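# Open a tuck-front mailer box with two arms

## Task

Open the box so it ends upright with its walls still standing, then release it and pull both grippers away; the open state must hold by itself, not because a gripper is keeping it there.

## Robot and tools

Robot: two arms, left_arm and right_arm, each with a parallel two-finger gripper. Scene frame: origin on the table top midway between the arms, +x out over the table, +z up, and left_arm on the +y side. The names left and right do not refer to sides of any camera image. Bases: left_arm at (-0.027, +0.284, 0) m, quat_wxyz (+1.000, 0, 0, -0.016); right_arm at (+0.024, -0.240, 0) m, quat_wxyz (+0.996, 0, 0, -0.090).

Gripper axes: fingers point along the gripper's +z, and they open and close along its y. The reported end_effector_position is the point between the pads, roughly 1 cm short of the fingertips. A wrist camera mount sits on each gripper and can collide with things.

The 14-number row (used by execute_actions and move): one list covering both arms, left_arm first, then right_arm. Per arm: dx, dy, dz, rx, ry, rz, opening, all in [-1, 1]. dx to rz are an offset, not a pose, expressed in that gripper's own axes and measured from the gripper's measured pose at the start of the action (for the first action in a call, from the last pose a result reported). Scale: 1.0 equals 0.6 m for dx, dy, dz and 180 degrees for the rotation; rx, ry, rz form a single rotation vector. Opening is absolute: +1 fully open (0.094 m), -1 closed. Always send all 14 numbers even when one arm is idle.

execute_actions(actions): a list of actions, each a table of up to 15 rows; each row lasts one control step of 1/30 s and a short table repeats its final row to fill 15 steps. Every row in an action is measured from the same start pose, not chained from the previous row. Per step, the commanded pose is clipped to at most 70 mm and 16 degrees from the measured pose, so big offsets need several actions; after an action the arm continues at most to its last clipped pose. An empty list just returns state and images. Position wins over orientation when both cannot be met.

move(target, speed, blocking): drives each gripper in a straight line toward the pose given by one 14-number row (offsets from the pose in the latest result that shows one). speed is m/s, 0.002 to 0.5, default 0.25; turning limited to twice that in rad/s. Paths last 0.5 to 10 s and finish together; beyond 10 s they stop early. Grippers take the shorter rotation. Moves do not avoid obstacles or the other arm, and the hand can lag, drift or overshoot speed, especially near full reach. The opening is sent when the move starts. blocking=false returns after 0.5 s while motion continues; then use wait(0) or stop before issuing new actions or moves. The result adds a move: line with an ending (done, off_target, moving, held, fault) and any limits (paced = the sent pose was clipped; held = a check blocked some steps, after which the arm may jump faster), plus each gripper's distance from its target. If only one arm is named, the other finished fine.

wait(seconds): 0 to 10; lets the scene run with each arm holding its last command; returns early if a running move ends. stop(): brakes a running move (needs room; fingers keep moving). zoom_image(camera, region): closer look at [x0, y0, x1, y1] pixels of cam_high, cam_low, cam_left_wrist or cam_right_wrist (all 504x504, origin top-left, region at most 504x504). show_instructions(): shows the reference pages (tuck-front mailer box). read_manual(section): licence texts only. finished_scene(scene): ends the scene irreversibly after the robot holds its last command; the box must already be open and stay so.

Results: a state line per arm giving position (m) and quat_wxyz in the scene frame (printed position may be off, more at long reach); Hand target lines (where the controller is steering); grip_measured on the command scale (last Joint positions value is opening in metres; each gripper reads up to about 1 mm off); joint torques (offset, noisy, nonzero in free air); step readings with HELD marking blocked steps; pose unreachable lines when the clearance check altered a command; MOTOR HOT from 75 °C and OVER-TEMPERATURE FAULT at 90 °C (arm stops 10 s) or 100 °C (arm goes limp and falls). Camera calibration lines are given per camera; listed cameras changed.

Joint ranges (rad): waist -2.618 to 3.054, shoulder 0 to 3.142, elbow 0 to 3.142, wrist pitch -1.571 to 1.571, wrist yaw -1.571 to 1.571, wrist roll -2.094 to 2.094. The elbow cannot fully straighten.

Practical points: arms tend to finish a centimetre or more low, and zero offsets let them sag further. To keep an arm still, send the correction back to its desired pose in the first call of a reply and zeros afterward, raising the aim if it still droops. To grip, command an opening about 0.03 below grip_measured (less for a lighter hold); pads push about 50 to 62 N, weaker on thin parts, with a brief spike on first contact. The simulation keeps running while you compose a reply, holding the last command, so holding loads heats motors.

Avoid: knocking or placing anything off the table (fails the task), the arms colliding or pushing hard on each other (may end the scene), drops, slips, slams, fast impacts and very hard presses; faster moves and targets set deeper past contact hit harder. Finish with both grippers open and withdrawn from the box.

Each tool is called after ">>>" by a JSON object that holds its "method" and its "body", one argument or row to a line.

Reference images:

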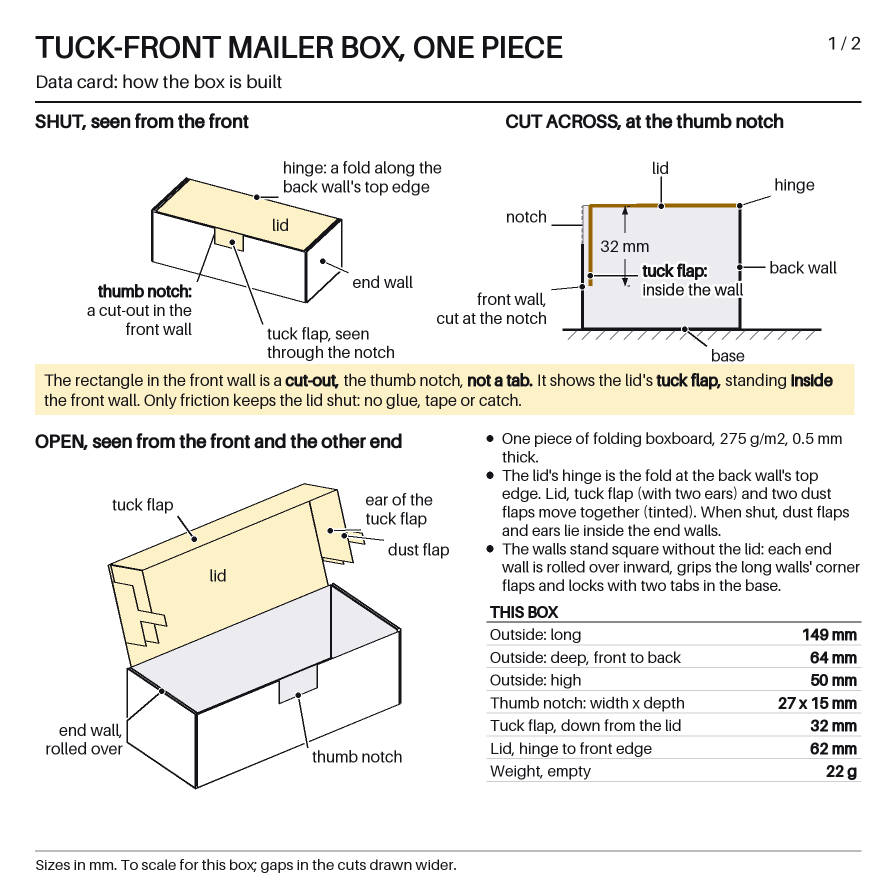

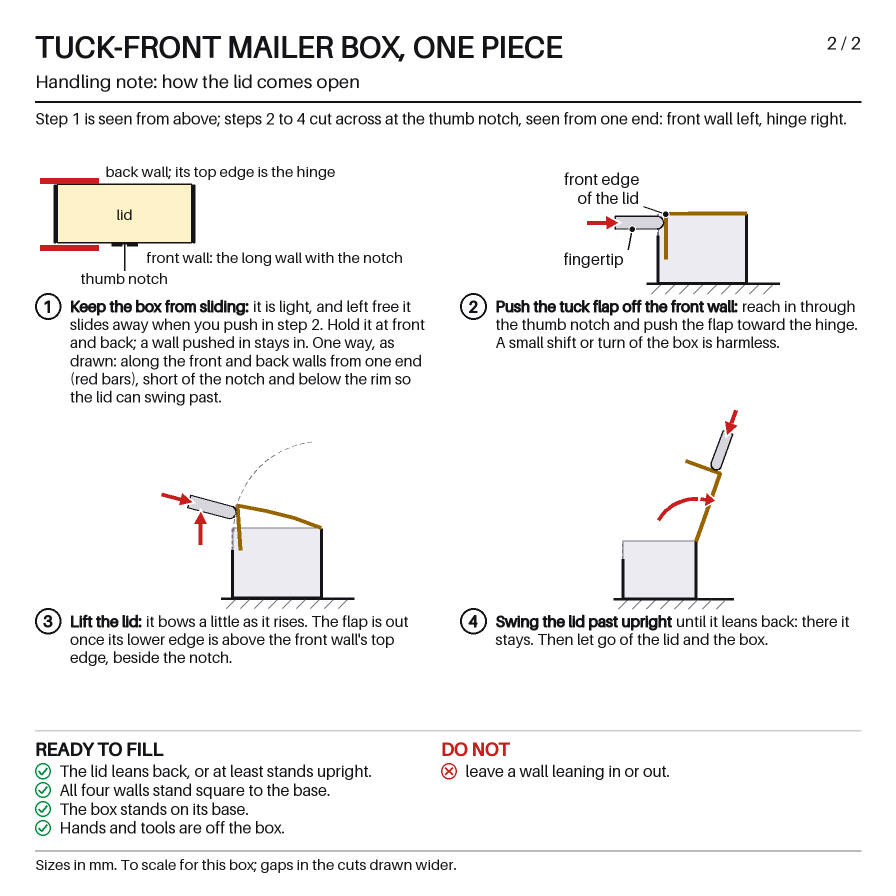

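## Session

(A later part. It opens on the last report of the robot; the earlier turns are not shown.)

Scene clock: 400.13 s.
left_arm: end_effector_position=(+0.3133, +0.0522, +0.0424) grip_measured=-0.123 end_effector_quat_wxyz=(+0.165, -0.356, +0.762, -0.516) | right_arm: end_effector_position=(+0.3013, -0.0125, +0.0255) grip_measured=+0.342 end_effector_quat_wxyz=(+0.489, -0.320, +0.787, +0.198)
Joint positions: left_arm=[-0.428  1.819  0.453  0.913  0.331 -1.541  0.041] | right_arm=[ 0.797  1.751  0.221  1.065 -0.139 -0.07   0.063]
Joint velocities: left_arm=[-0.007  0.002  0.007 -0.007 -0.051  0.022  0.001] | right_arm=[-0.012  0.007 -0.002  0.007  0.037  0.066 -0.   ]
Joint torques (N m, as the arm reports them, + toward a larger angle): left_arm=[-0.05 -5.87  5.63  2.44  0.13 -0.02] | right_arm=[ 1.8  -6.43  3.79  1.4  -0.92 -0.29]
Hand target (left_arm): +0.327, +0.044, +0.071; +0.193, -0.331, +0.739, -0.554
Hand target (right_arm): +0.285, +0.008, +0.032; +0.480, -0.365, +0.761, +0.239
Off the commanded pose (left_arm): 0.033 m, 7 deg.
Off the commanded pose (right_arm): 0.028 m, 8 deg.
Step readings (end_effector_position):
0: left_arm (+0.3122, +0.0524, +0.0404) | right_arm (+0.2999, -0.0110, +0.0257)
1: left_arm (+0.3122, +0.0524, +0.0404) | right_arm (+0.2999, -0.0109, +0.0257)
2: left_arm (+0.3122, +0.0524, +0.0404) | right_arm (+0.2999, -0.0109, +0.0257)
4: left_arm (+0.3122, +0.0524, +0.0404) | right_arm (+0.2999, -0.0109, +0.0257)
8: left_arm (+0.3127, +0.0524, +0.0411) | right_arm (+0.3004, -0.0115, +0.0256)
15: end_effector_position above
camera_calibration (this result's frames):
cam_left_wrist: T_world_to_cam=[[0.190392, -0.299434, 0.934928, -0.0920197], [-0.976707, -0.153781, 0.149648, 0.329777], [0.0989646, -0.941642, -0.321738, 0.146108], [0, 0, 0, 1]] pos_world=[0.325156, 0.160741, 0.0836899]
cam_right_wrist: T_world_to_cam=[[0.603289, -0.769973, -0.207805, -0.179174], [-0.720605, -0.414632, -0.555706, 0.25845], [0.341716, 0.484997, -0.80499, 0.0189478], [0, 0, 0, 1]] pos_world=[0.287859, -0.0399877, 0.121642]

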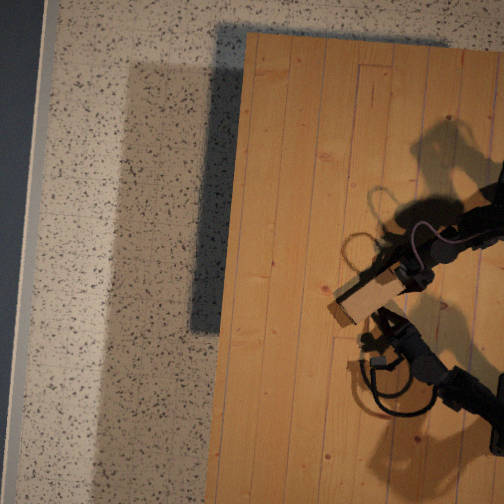

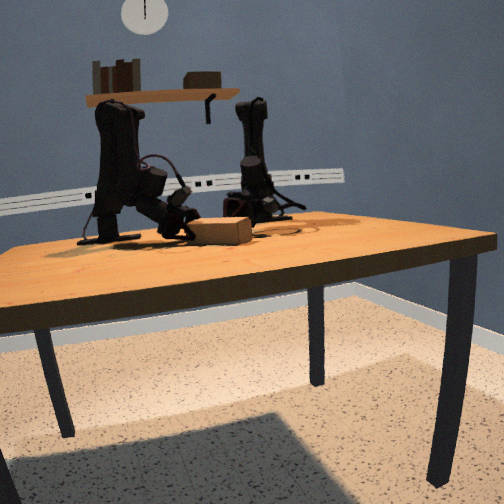

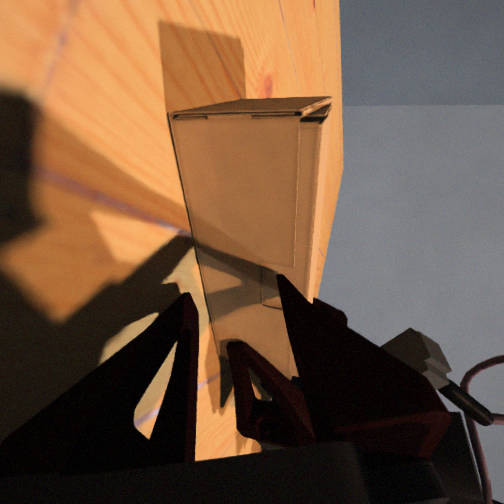

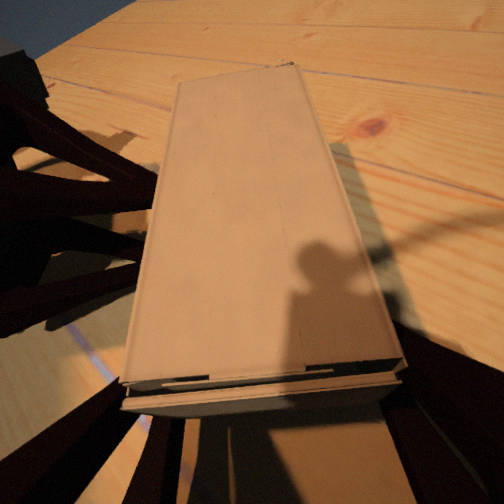

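No slip. Continue with wrist.

>>> {"method": "execute_actions", "body": {
  "actions": [
    [[-0.004,-0.057,0.007,0.038,0,0.013,-0.12,-0.011,0.045,0.002,-0.042,-0.004,-0.014,0.342],[-0.004,-0.059,0.007,0.039,0,0.013,-0.12,-0.011,0.045,0.002,-0.042,-0.004,-0.014,0.342],[-0.004,-0.061,0.007,0.041,0,0.014,-0.12,-0.011,0.045,0.002,-0.042,-0.004,-0.014,0.342],[-0.004,-0.063,0.006,0.042,0,0.014,-0.12,-0.011,0.045,0.002,-0.042,-0.004,-0.014,0.342],[-0.004,-0.065,0.006,0.044,0,0.015,-0.12,-0.011,0.045,0.002,-0.042,-0.004,-0.014,0.342],[-0.004,-0.067,0.006,0.045,0,0.015,-0.12,-0.011,0.045,0.002,-0.042,-0.004,-0.014,0.342],[-0.004,-0.069,0.005,0.047,0,0.016,-0.12,-0.011,0.045,0.002,-0.042,-0.004,-0.014,0.342],[-0.004,-0.071,0.005,0.048,0,0.016,-0.12,-0.011,0.045,0.002,-0.042,-0.004,-0.014,0.342],[-0.004,-0.073,0.005,0.05,0,0.017,-0.12,-0.011,0.045,0.002,-0.042,-0.004,-0.014,0.342]]
  ]
}}

>>> {"method": "wait", "body": {
  "seconds": 0.5
}}

Scene clock: 410.47 s.
left_arm: end_effector_position=(+0.3149, +0.0513, +0.0462) grip_measured=-0.123 end_effector_quat_wxyz=(+0.170, -0.352, +0.758, -0.522) | right_arm: end_effector_position=(+0.3021, -0.0128, +0.0262) grip_measured=+0.343 end_effector_quat_wxyz=(+0.491, -0.319, +0.787, +0.197)
Joint positions: left_arm=[-0.428  1.819  0.453  0.931  0.331 -1.541  0.041] | right_arm=[ 0.797  1.751  0.221  1.068 -0.135 -0.07   0.063]
Joint velocities: left_arm=[-0.002  0.022 -0.012 -0.007 -0.037 -0.037 -0.   ] | right_arm=[-0.012  0.007  0.022 -0.022 -0.022  0.037 -0.   ]
Joint torques (N m, as the arm reports them, + toward a larger angle): left_arm=[ 0.19 -6.    5.53  2.73  0.15  0.01] | right_arm=[ 1.73 -6.41  4.07  1.3  -0.97 -0.29]
Hand target (left_arm): +0.330, +0.044, +0.081; +0.205, -0.321, +0.730, -0.567
Hand target (right_arm): +0.285, +0.008, +0.032; +0.479, -0.365, +0.761, +0.240
Off the commanded pose (left_arm): 0.040 m, 8 deg.
Off the commanded pose (right_arm): 0.028 m, 8 deg.
Step readings (end_effector_position):
0: left_arm (+0.3133, +0.0522, +0.0424) | right_arm (+0.3013, -0.0125, +0.0255)
1: left_arm (+0.3133, +0.0521, +0.0424) | right_arm (+0.3013, -0.0125, +0.0255)
2: left_arm (+0.3133, +0.0521, +0.0425) | right_arm (+0.3013, -0.0125, +0.0255)
4: left_arm (+0.3135, +0.0520, +0.0430) | right_arm (+0.3014, -0.0125, +0.0255)
8: left_arm (+0.3141, +0.0517, +0.0444) | right_arm (+0.3015, -0.0127, +0.0255)
15: end_effector_position above
camera_calibration (this result's frames):
cam_left_wrist: T_world_to_cam=[[0.175326, -0.291977, 0.940218, -0.0920778], [-0.978995, -0.152648, 0.135153, 0.332017], [0.104061, -0.944165, -0.312607, 0.144522], [0, 0, 0, 1]] pos_world=[0.326148, 0.16025, 0.0868786]
cam_right_wrist: T_world_to_cam=[[0.601376, -0.771952, -0.206, -0.179216], [-0.720081, -0.411964, -0.558363, 0.259147], [0.346165, 0.484123, -0.803614, 0.0179649], [0, 0, 0, 1]] pos_world=[0.288164, -0.0402839, 0.122216]

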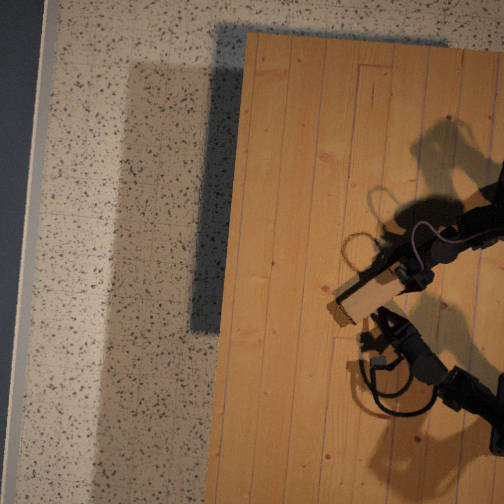

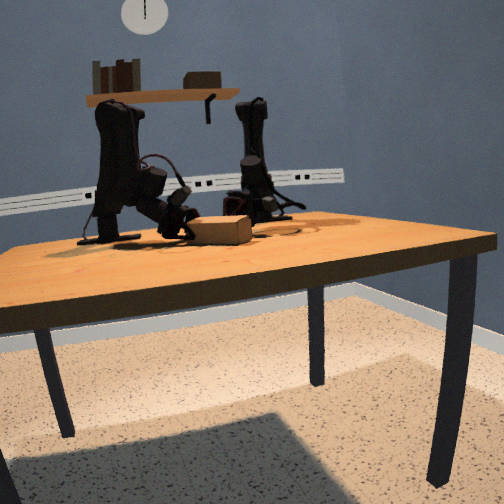

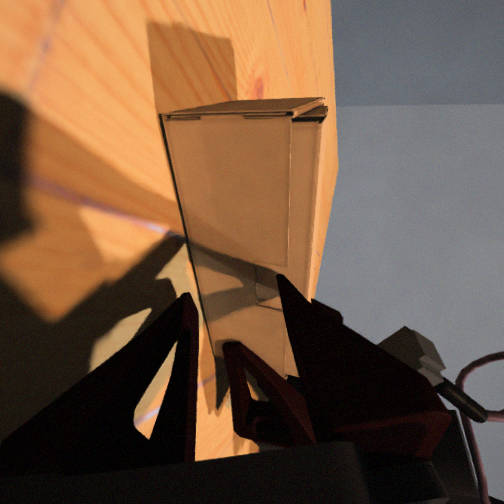

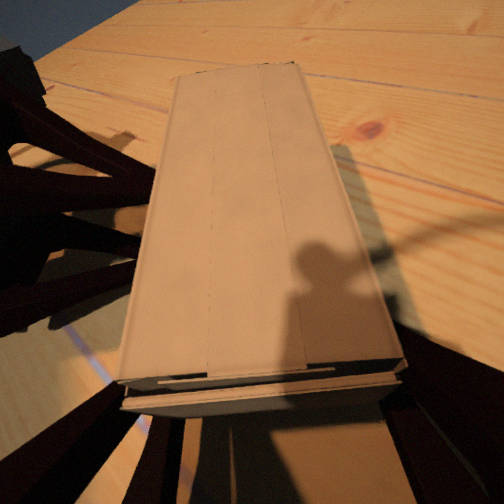

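Scene clock: 410.97 s.
left_arm: end_effector_position=(+0.3150, +0.0513, +0.0465) grip_measured=-0.123 end_effector_quat_wxyz=(+0.170, -0.352, +0.758, -0.522) | right_arm: end_effector_position=(+0.3023, -0.0128, +0.0264) grip_measured=+0.343 end_effector_quat_wxyz=(+0.491, -0.318, +0.786, +0.197)
Joint positions: left_arm=[-0.428  1.819  0.453  0.933  0.331 -1.541  0.041] | right_arm=[ 0.797  1.751  0.221  1.069 -0.134 -0.07   0.063]
Joint velocities: left_arm=[ 0.002  0.007  0.002 -0.066 -0.007  0.007 -0.   ] | right_arm=[-0.002 -0.017 -0.012 -0.007 -0.051  0.022  0.   ]
Joint torques (N m, as the arm reports them, + toward a larger angle): left_arm=[ 0.19 -5.95  5.51  2.74  0.14  0.01] | right_arm=[ 1.78 -6.48  3.97  1.29 -1.01 -0.28]
Hand target (left_arm): +0.330, +0.044, +0.081; +0.205, -0.321, +0.730, -0.567
Hand target (right_arm): +0.285, +0.008, +0.032; +0.479, -0.365, +0.761, +0.240
Off the commanded pose (left_arm): 0.039 m, 8 deg.
Off the commanded pose (right_arm): 0.028 m, 8 deg.
wait: 0.50 s; at rest by 0.17 s
camera_calibration (this result's frames):
cam_left_wrist: T_world_to_cam=[[0.174362, -0.291499, 0.940546, -0.0920799], [-0.979134, -0.15258, 0.134227, 0.33216], [0.104382, -0.944324, -0.312021, 0.14442], [0, 0, 0, 1]] pos_world=[0.326209, 0.160219, 0.0870828]
cam_right_wrist: T_world_to_cam=[[0.601081, -0.772284, -0.205617, -0.179228], [-0.71973, -0.411258, -0.559335, 0.259341], [0.347404, 0.484195, -0.803036, 0.0177194], [0, 0, 0, 1]] pos_world=[0.28823, -0.0403391, 0.122435]

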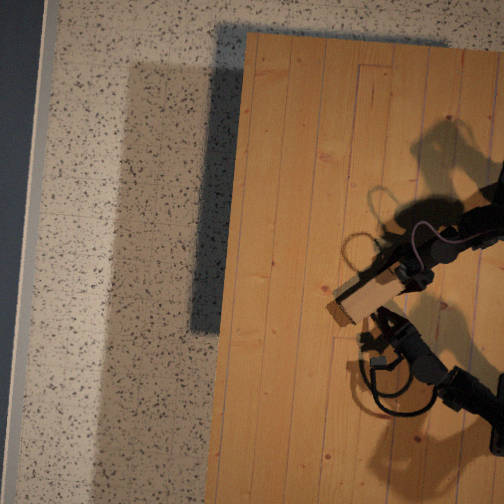

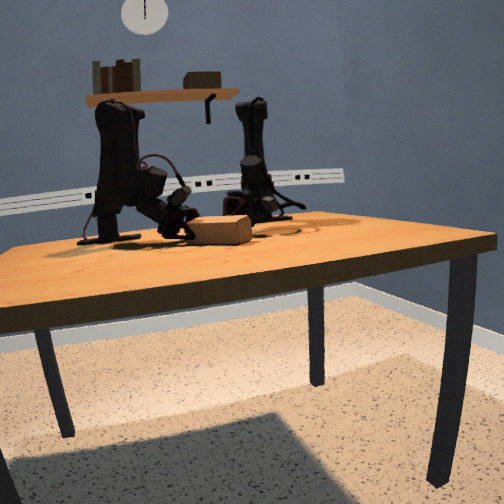

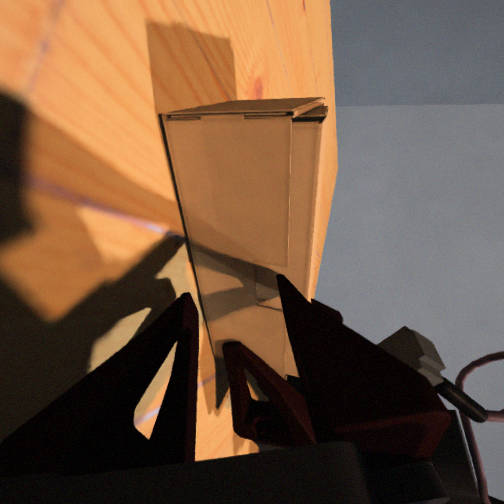

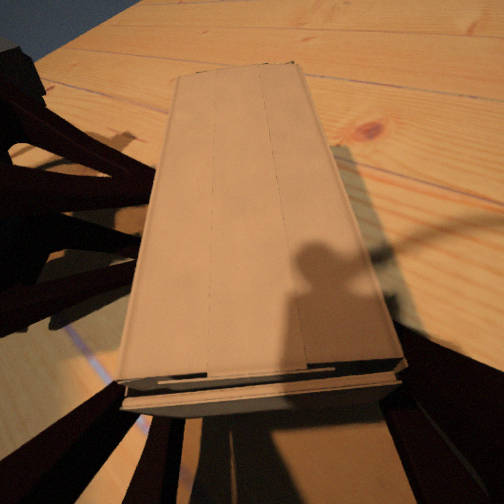

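>>> {"method": "execute_actions", "body": {
  "actions": [
    [[-0.006,-0.068,0.006,0.047,0,0.016,-0.12,0.002,0.054,0.001,-0.052,0.006,-0.016,0.342]],
    [[-0.006,-0.072,0.005,0.05,0,0.017,-0.12,0.002,0.052,0.001,-0.05,0.006,-0.015,0.342],[-0.006,-0.074,0.005,0.051,0,0.017,-0.12,0.002,0.052,0.001,-0.05,0.006,-0.015,0.342],[-0.006,-0.076,0.004,0.053,0,0.018,-0.12,0.002,0.052,0.001,-0.05,0.006,-0.015,0.342],[-0.006,-0.078,0.004,0.054,0,0.018,-0.12,0.002,0.052,0.001,-0.05,0.006,-0.015,0.342],[-0.006,-0.08,0.004,0.056,0,0.019,-0.12,0.002,0.052,0.001,-0.05,0.006,-0.015,0.342],[-0.006,-0.082,0.003,0.057,0,0.019,-0.12,0.002,0.052,0.001,-0.05,0.006,-0.015,0.342]]
  ]
}}

>>> {"method": "wait", "body": {
  "seconds": 0.5
}}

Scene clock: 421.23 s.
left_arm: end_effector_position=(+0.3183, +0.0486, +0.0533) grip_measured=-0.123 end_effector_quat_wxyz=(+0.179, -0.342, +0.750, -0.537) | right_arm: end_effector_position=(+0.3034, -0.0143, +0.0263) grip_measured=+0.344 end_effector_quat_wxyz=(+0.492, -0.316, +0.787, +0.196)
Joint positions: left_arm=[-0.428  1.834  0.453  0.99   0.337 -1.541  0.041] | right_arm=[ 0.791  1.751  0.221  1.069 -0.135 -0.07   0.063]
Joint velocities: left_arm=[ 0.002 -0.012 -0.007  0.051 -0.022 -0.007  0.   ] | right_arm=[-0.002  0.002 -0.012  0.081 -0.037 -0.022  0.001]
Joint torques (N m, as the arm reports them, + toward a larger angle): left_arm=[ 0.54 -6.37  5.49  2.74  0.15  0.01] | right_arm=[ 1.87 -6.4   3.83  1.07 -1.11 -0.37]
Hand target (left_arm): +0.334, +0.043, +0.090; +0.217, -0.311, +0.719, -0.583
Hand target (right_arm): +0.281, +0.007, +0.026; +0.467, -0.372, +0.765, +0.243
Off the commanded pose (left_arm): 0.042 m, 9 deg.
Off the commanded pose (right_arm): 0.032 m, 10 deg.
Step readings (end_effector_position; steps 1 to 15: 1st action; 16 to 30: 2nd action):
0: left_arm (+0.3150, +0.0513, +0.0465) | right_arm (+0.3023, -0.0128, +0.0264)
1: left_arm (+0.3151, +0.0512, +0.0465) | right_arm (+0.3022, -0.0128, +0.0264)
2: left_arm (+0.3152, +0.0512, +0.0464) | right_arm (+0.3022, -0.0128, +0.0264)
4: left_arm (+0.3155, +0.0510, +0.0463) | right_arm (+0.3024, -0.0131, +0.0263)
8: left_arm (+0.3157, +0.0508, +0.0464) | right_arm (+0.3025, -0.0132, +0.0263)
15: left_arm (+0.3158, +0.0507, +0.0464) | right_arm (+0.3026, -0.0133, +0.0263)
16: left_arm (+0.3160, +0.0507, +0.0466) | right_arm (+0.3026, -0.0133, +0.0263)
17: left_arm (+0.3162, +0.0505, +0.0469) | right_arm (+0.3027, -0.0134, +0.0263)
19: left_arm (+0.3166, +0.0502, +0.0476) | right_arm (+0.3030, -0.0138, +0.0263)
23: left_arm (+0.3176, +0.0491, +0.0511) | right_arm (+0.3032, -0.0141, +0.0263)
30: end_effector_position above
camera_calibration (this result's frames):
cam_left_wrist: T_world_to_cam=[[0.137927, -0.272592, 0.952192, -0.089789], [-0.984259, -0.14498, 0.101067, 0.337088], [0.110499, -0.951144, -0.288298, 0.140766], [0, 0, 0, 1]] pos_world=[0.328612, 0.158284, 0.0920105]
cam_right_wrist: T_world_to_cam=[[0.597129, -0.775296, -0.2058, -0.179894], [-0.722006, -0.407699, -0.559006, 0.260241], [0.349491, 0.482388, -0.803217, 0.0173161], [0, 0, 0, 1]] pos_world=[0.289264, -0.0417243, 0.122363]

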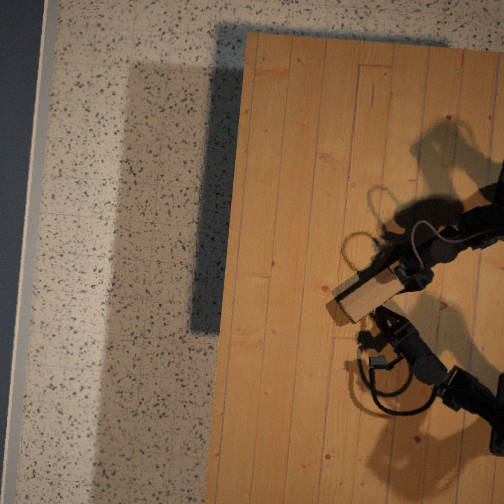

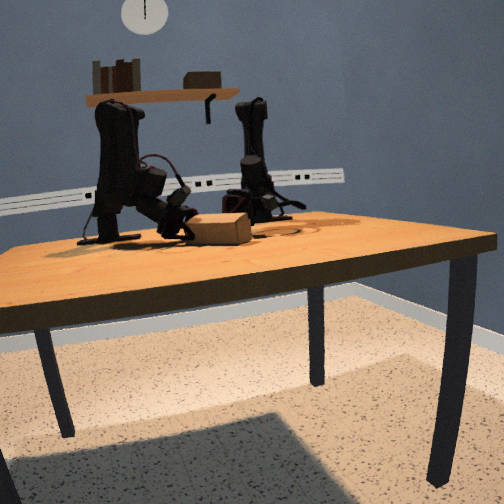

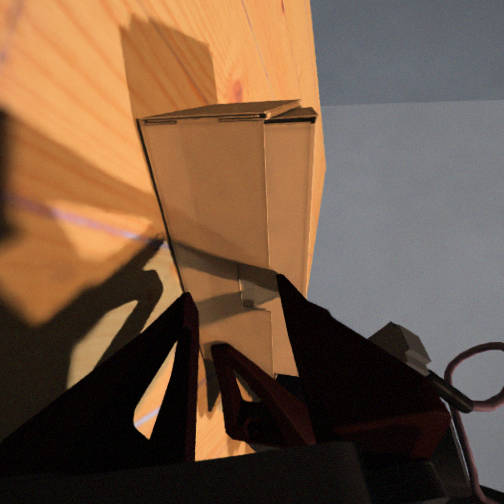

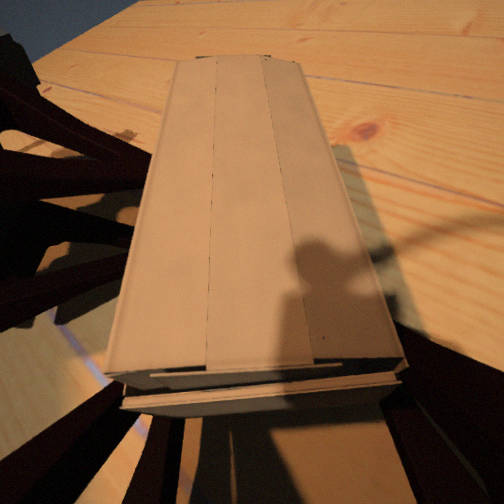

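Scene clock: 421.73 s.
left_arm: end_effector_position=(+0.3184, +0.0485, +0.0535) grip_measured=-0.123 end_effector_quat_wxyz=(+0.179, -0.342, +0.750, -0.537) | right_arm: end_effector_position=(+0.3034, -0.0143, +0.0263) grip_measured=+0.344 end_effector_quat_wxyz=(+0.492, -0.316, +0.787, +0.196)
Joint positions: left_arm=[-0.428  1.834  0.453  0.991  0.337 -1.541  0.041] | right_arm=[ 0.791  1.751  0.221  1.069 -0.135 -0.07   0.063]
Joint velocities: left_arm=[ 0.012 -0.002 -0.002 -0.051 -0.022 -0.066  0.001] | right_arm=[ 0.002 -0.012 -0.017 -0.037 -0.037  0.037 -0.001]
Joint torques (N m, as the arm reports them, + toward a larger angle): left_arm=[ 0.59 -6.41  5.51  2.77  0.15  0.01] | right_arm=[ 1.78 -6.44  3.9   1.03 -1.15 -0.34]
Hand target (left_arm): +0.334, +0.043, +0.090; +0.217, -0.311, +0.719, -0.583
Hand target (right_arm): +0.281, +0.007, +0.026; +0.467, -0.372, +0.765, +0.243
Off the commanded pose (left_arm): 0.042 m, 9 deg.
Off the commanded pose (right_arm): 0.032 m, 10 deg.
wait: 0.50 s; at rest by 0.17 s
camera_calibration (this result's frames):
cam_left_wrist: T_world_to_cam=[[0.13695, -0.272109, 0.952471, -0.0897822], [-0.984362, -0.144929, 0.100131, 0.337228], [0.110794, -0.95129, -0.287702, 0.140665], [0, 0, 0, 1]] pos_world=[0.328666, 0.158257, 0.0922177]
cam_right_wrist: T_world_to_cam=[[0.597129, -0.775296, -0.2058, -0.179894], [-0.722006, -0.407699, -0.559006, 0.260241], [0.349491, 0.482388, -0.803217, 0.0173161], [0, 0, 0, 1]] pos_world=[0.289264, -0.0417243, 0.122363]

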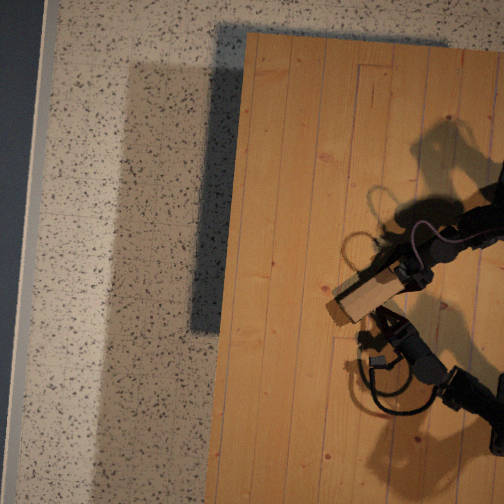

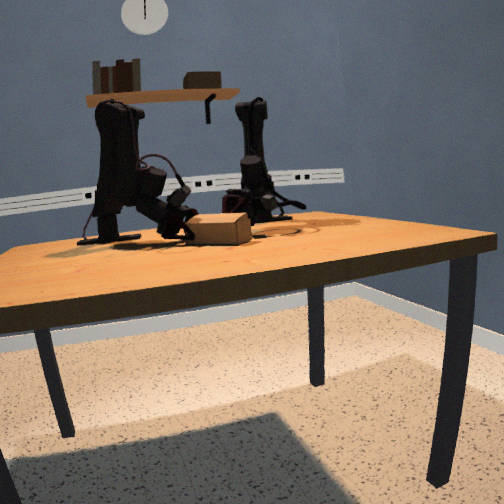

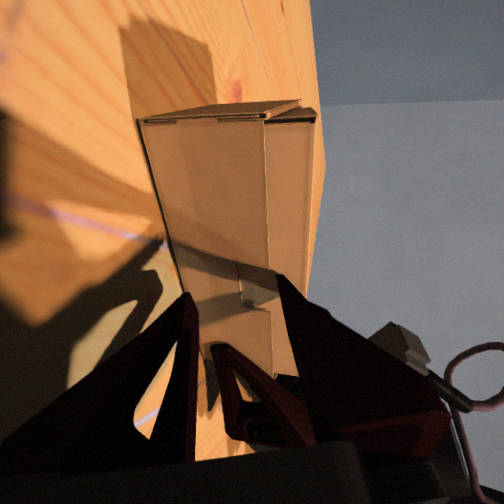

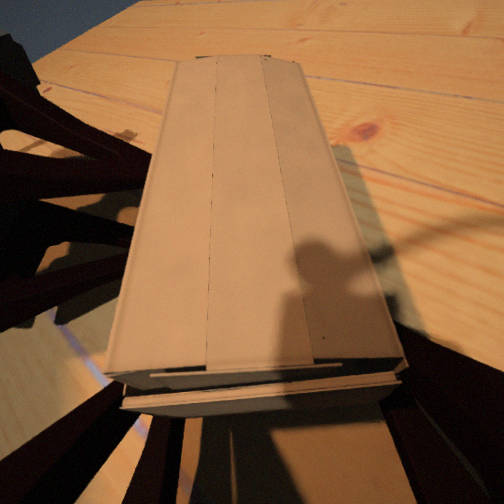

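>>> {"method": "execute_actions", "body": {
  "actions": [
    [[-0.008,-0.068,0.002,0.046,0,0.016,-0.1,0.002,0.054,0,-0.05,0.006,-0.015,0.342],[-0.008,-0.069,0.002,0.047,0,0.016,-0.07,0.002,0.054,0,-0.05,0.006,-0.015,0.342],[-0.008,-0.07,0.002,0.048,0,0.016,-0.04,0.002,0.054,0,-0.05,0.006,-0.015,0.342],[-0.008,-0.071,0.002,0.048,0,0.016,-0.01,0.002,0.054,0,-0.05,0.006,-0.015,0.342],[-0.008,-0.072,0.001,0.049,0,0.017,0.02,0.002,0.054,0,-0.05,0.006,-0.015,0.342],[-0.008,-0.073,0.001,0.05,0,0.017,0.05,0.002,0.054,0,-0.05,0.006,-0.015,0.342],[-0.008,-0.074,0.001,0.051,0,0.017,0.08,0.002,0.054,0,-0.05,0.006,-0.015,0.342],[-0.008,-0.075,0.001,0.051,0,0.017,0.11,0.002,0.054,0,-0.05,0.006,-0.015,0.342],[-0.008,-0.075,0.001,0.051,0,0.017,0.14,0.002,0.054,0,-0.05,0.006,-0.015,0.342],[-0.008,-0.075,0.001,0.051,0,0.017,0.17,0.002,0.054,0,-0.05,0.006,-0.015,0.342]]
  ]
}}

>>> {"method": "wait", "body": {
  "seconds": 0.5
}}

Scene clock: 433.70 s.
left_arm: end_effector_position=(+0.3236, +0.0421, +0.0811) grip_measured=+0.168 end_effector_quat_wxyz=(+0.199, -0.309, +0.727, -0.580) | right_arm: end_effector_position=(+0.2996, -0.0114, +0.0250) grip_measured=+0.344 end_effector_quat_wxyz=(+0.486, -0.327, +0.785, +0.203)
Joint positions: left_arm=[-0.422  1.834  0.453  1.111  0.373 -1.542  0.055] | right_arm=[ 0.79   1.751  0.221  1.061 -0.162 -0.08   0.063]
Joint velocities: left_arm=[-0.007 -0.007  0.012  0.271  0.066  0.022  0.001] | right_arm=[-0.012 -0.007 -0.007 -0.066 -0.212 -0.051  0.001]
Joint torques (N m, as the arm reports them, + toward a larger angle): left_arm=[ 0.54 -6.08  5.6   1.45 -0.14 -0.02] | right_arm=[ 2.14 -6.69  3.88  1.06 -0.7  -0.18]
Hand target (left_arm): +0.336, +0.043, +0.095; +0.219, -0.306, +0.714, -0.591
Hand target (right_arm): +0.280, +0.007, +0.026; +0.466, -0.372, +0.765, +0.242
Off the commanded pose (left_arm): 0.019 m, 3 deg.
Off the commanded pose (right_arm): 0.028 m, 8 deg.
Step readings (end_effector_position):
0: left_arm (+0.3184, +0.0485, +0.0535) | right_arm (+0.3034, -0.0143, +0.0263)
1: left_arm (+0.3184, +0.0486, +0.0536) | right_arm (+0.3034, -0.0143, +0.0263)
2: left_arm (+0.3184, +0.0486, +0.0540) | right_arm (+0.3034, -0.0143, +0.0263)
4: left_arm (+0.3185, +0.0482, +0.0554) | right_arm (+0.3034, -0.0143, +0.0263)
8: left_arm (+0.3194, +0.0463, +0.0611) | right_arm (+0.3027, -0.0145, +0.0250)
15: end_effector_position above
camera_calibration (this result's frames):
cam_left_wrist: T_world_to_cam=[[0.0316101, -0.213136, 0.976511, -0.0888787], [-0.993448, -0.114058, 0.00726376, 0.347856], [0.10983, -0.970342, -0.215345, 0.137183], [0, 0, 0, 1]] pos_world=[0.333319, 0.153847, 0.113806]
cam_right_wrist: T_world_to_cam=[[0.617098, -0.758366, -0.209931, -0.181327], [-0.714362, -0.428046, -0.553592, 0.255247], [0.329965, 0.491587, -0.805894, 0.0221833], [0, 0, 0, 1]] pos_world=[0.286916, -0.03916, 0.121114]

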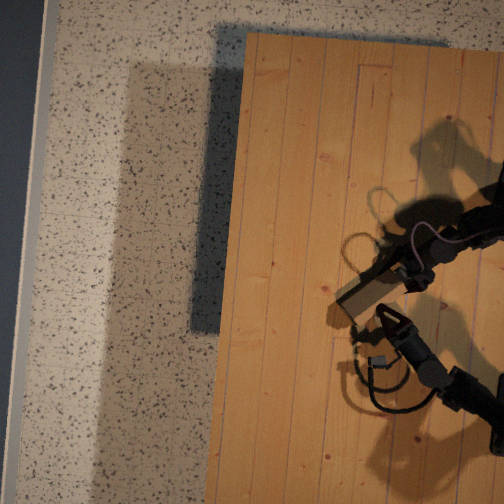

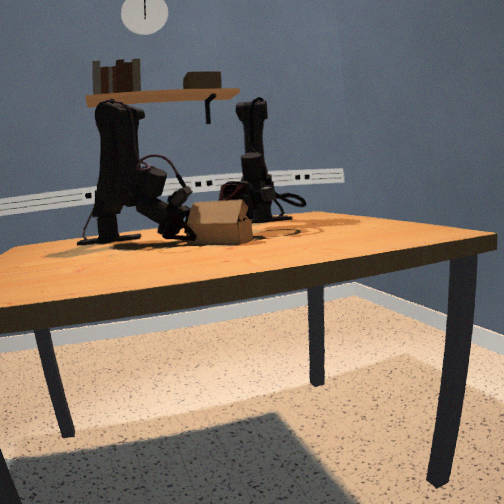

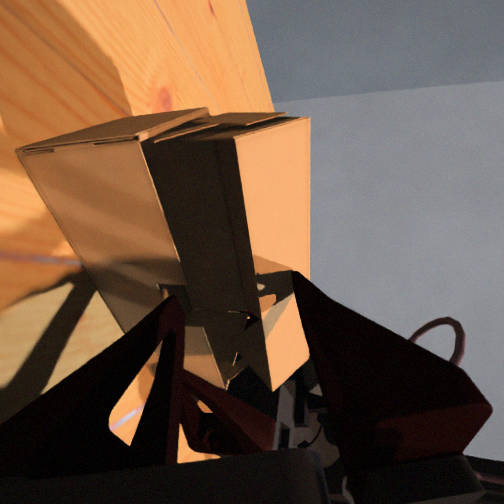

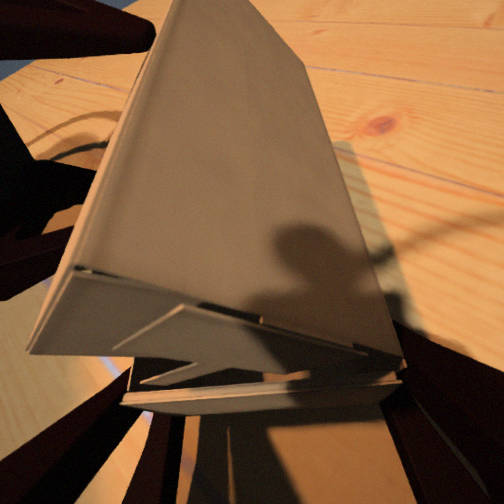

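Scene clock: 434.20 s.
left_arm: end_effector_position=(+0.3248, +0.0405, +0.0895) grip_measured=+0.168 end_effector_quat_wxyz=(+0.206, -0.299, +0.720, -0.592) | right_arm: end_effector_position=(+0.2949, -0.0069, +0.0252) grip_measured=+0.344 end_effector_quat_wxyz=(+0.482, -0.340, +0.779, +0.215)
Joint positions: left_arm=[-0.422  1.834  0.453  1.147  0.379 -1.542  0.055] | right_arm=[ 0.79   1.751  0.221  1.06  -0.199 -0.091  0.063]
Joint velocities: left_arm=[ 0.007 -0.002 -0.012  0.037  0.066 -0.037  0.001] | right_arm=[ 0.007  0.022 -0.017  0.051 -0.007  0.022 -0.001]
Joint torques (N m, as the arm reports them, + toward a larger angle): left_arm=[ 0.51 -6.08  5.65  1.39 -0.16 -0.01] | right_arm=[ 2.06 -6.67  3.89  1.09 -0.62 -0.14]
Hand target (left_arm): +0.336, +0.043, +0.095; +0.219, -0.306, +0.714, -0.591
Hand target (right_arm): +0.280, +0.007, +0.026; +0.466, -0.372, +0.765, +0.242
Off the commanded pose (left_arm): 0.013 m, 2 deg.
Off the commanded pose (right_arm): 0.021 m, 6 deg.
wait: 0.50 s; at rest by 0.43 s
camera_calibration (this result's frames):
cam_left_wrist: T_world_to_cam=[[-0.000827601, -0.196349, 0.980534, -0.0879663], [-0.993861, -0.108315, -0.0225286, 0.3513], [0.11063, -0.974533, -0.195054, 0.135329], [0, 0, 0, 1]] pos_world=[0.334099, 0.152661, 0.120565]
cam_right_wrist: T_world_to_cam=[[0.644513, -0.733535, -0.215706, -0.182775], [-0.699455, -0.451711, -0.553823, 0.249429], [0.308812, 0.507823, -0.804209, 0.0279487], [0, 0, 0, 1]] pos_world=[0.283634, -0.0355956, 0.12119]

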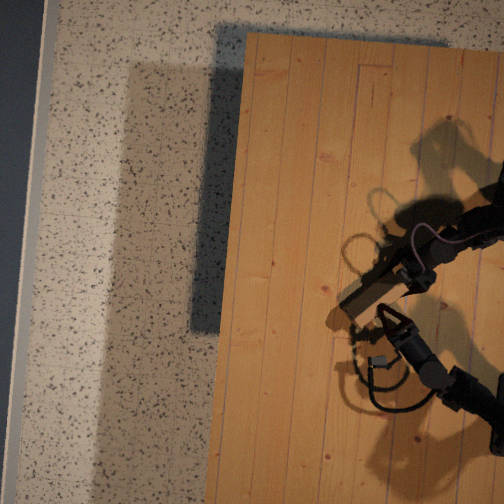

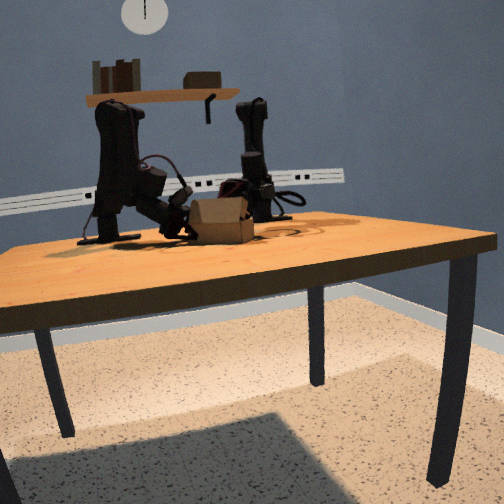

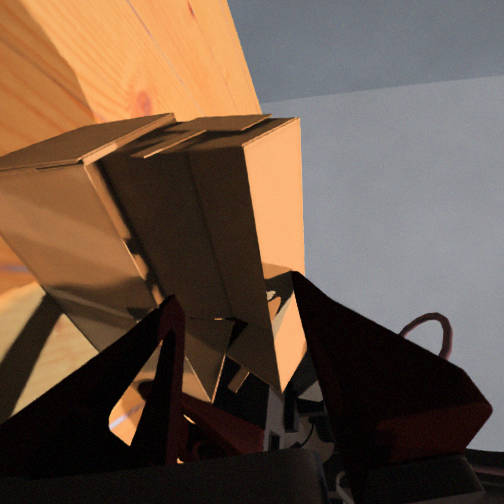

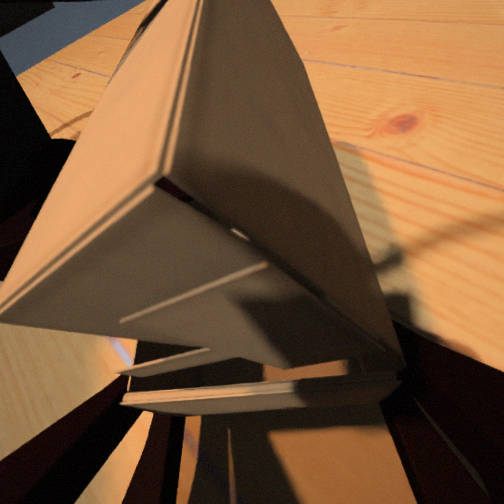

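>>> {"method": "move", "body": {
  "target": [-0.01,-0.02,-0.045,0,0,0,0.4,-0.01,-0.018,0.004,0.02,-0.005,0.004,0.342],
  "speed": 0.06
}}

Scene clock: 440.50 s.
left_arm: end_effector_position=(+0.3165, +0.0590, +0.1037) grip_measured=+0.398 end_effector_quat_wxyz=(+0.203, -0.302, +0.720, -0.591) | right_arm: end_effector_position=(+0.3020, -0.0139, +0.0249) grip_measured=+0.344 end_effector_quat_wxyz=(+0.489, -0.323, +0.787, +0.195)
Joint positions: left_arm=[-0.37   1.709  0.406  1.061  0.43  -1.534  0.066] | right_arm=[ 0.79   1.751  0.221  1.062 -0.143 -0.081  0.063]
Joint velocities: left_arm=[ 0.007  0.017 -0.012  0.022  0.051  0.022 -0.   ] | right_arm=[ 0.007 -0.012  0.012 -0.051 -0.022  0.125 -0.   ]
Joint torques (N m, as the arm reports them, + toward a larger angle): left_arm=[ 0.67 -7.38  3.51  1.42  0.13  0.08] | right_arm=[ 0.42 -4.97  4.32  1.59  0.02  0.08]
Hand target (left_arm): +0.314, +0.063, +0.107; +0.207, -0.299, +0.720, -0.591
Hand target (right_arm): +0.306, -0.011, +0.029; +0.496, -0.318, +0.784, +0.196
Off the commanded pose (left_arm): 0.005 m, 0 deg.
Off the commanded pose (right_arm): 0.007 m, 1 deg.
move: done
camera_calibration (this result's frames):
cam_left_wrist: T_world_to_cam=[[0.00646017, -0.194325, 0.980916, -0.100704], [-0.993821, -0.109947, -0.0152359, 0.344749], [0.110809, -0.974756, -0.193834, 0.156937], [0, 0, 0, 1]] pos_world=[0.32588, 0.17131, 0.134454]
cam_right_wrist: T_world_to_cam=[[0.605699, -0.770152, -0.199988, -0.181693], [-0.717778, -0.420377, -0.555048, 0.257044], [0.343401, 0.479739, -0.80742, 0.0183701], [0, 0, 0, 1]] pos_world=[0.288243, -0.0406884, 0.121168]

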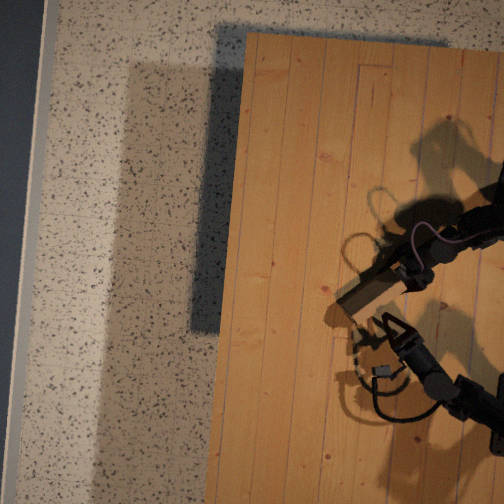

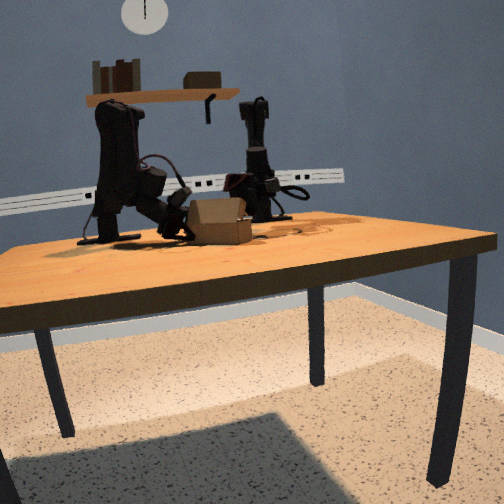

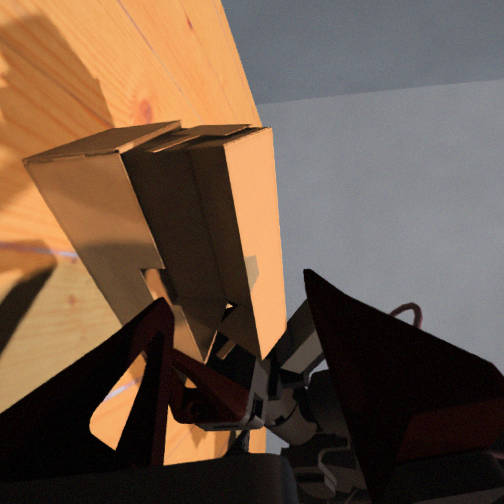

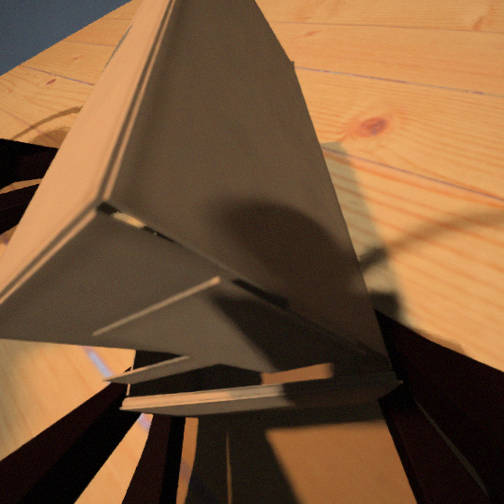

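>>> {"method": "move", "body": {
  "target": [0,0.028,-0.004,-0.04,0,0,-1,-0.01,0,0.004,0,-0.005,0,0.342],
  "speed": 0.1
}}

Scene clock: 450.67 s.
left_arm: end_effector_position=(+0.3025, +0.0654, +0.0708) grip_measured=-0.977 end_effector_quat_wxyz=(+0.167, -0.325, +0.762, -0.534) | right_arm: end_effector_position=(+0.3020, -0.0139, +0.0249) grip_measured=+0.344 end_effector_quat_wxyz=(+0.489, -0.323, +0.787, +0.195)
Joint positions: left_arm=[-0.37   1.668  0.406  0.84   0.427 -1.487  0.001] | right_arm=[ 0.79   1.751  0.221  1.062 -0.143 -0.081  0.063]
Joint velocities: left_arm=[-0.007 -0.017  0.007  0.051  0.007 -0.007 -0.001] | right_arm=[-0.012  0.027 -0.007  0.022  0.007 -0.022 -0.001]
Joint torques (N m, as the arm reports them, + toward a larger angle): left_arm=[ 0.03 -7.21  6.26  1.35  0.03  0.08] | right_arm=[ 0.28 -5.2   4.22  1.52 -0.04  0.03]
Hand target (left_arm): +0.311, +0.063, +0.088; +0.185, -0.315, +0.755, -0.545
Hand target (right_arm): +0.305, -0.011, +0.029; +0.495, -0.321, +0.783, +0.198
Off the commanded pose (left_arm): 0.020 m, 3 deg.
Off the commanded pose (right_arm): 0.006 m, 1 deg.
move: off_target (left_arm)
camera_calibration (this result's frames):
cam_left_wrist: T_world_to_cam=[[0.13057, -0.292126, 0.947425, -0.0958909], [-0.989189, -0.102735, 0.104649, 0.320693], [0.0667625, -0.950846, -0.302382, 0.177724], [0, 0, 0, 1]] pos_world=[0.317881, 0.173922, 0.11103]
cam_right_wrist: T_world_to_cam=[[0.605456, -0.770386, -0.19982, -0.181694], [-0.717866, -0.42021, -0.555059, 0.257083], [0.343644, 0.479508, -0.807453, 0.0182993], [0, 0, 0, 1]] pos_world=[0.28827, -0.0407204, 0.121166]

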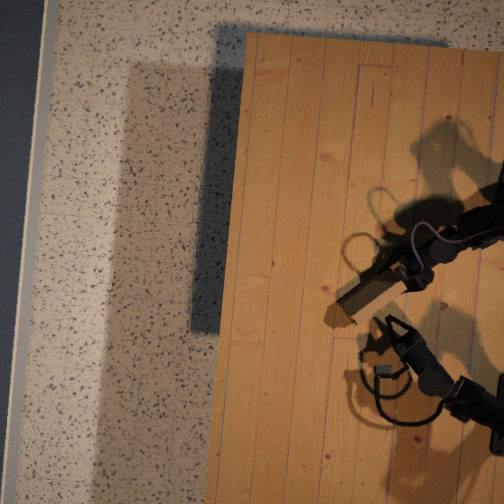

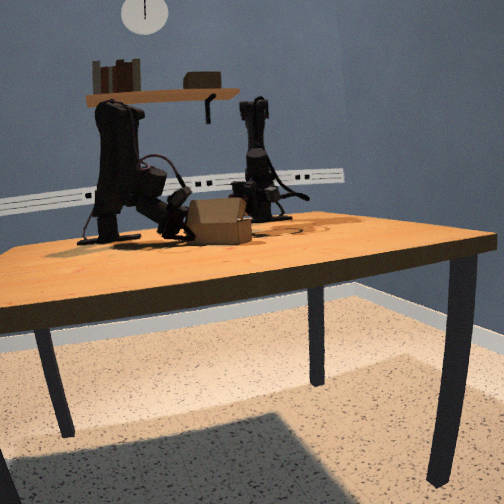

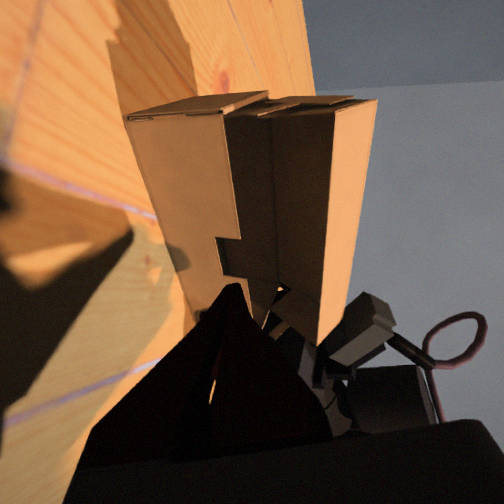

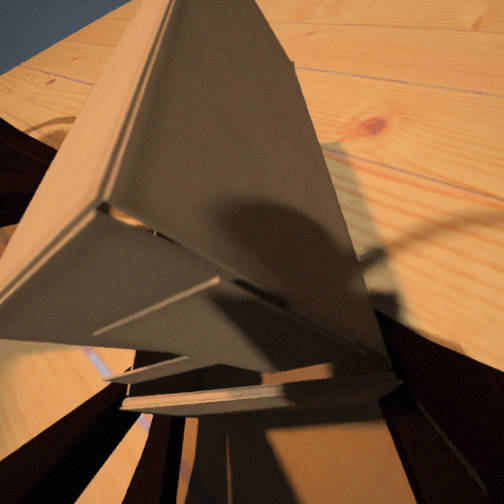

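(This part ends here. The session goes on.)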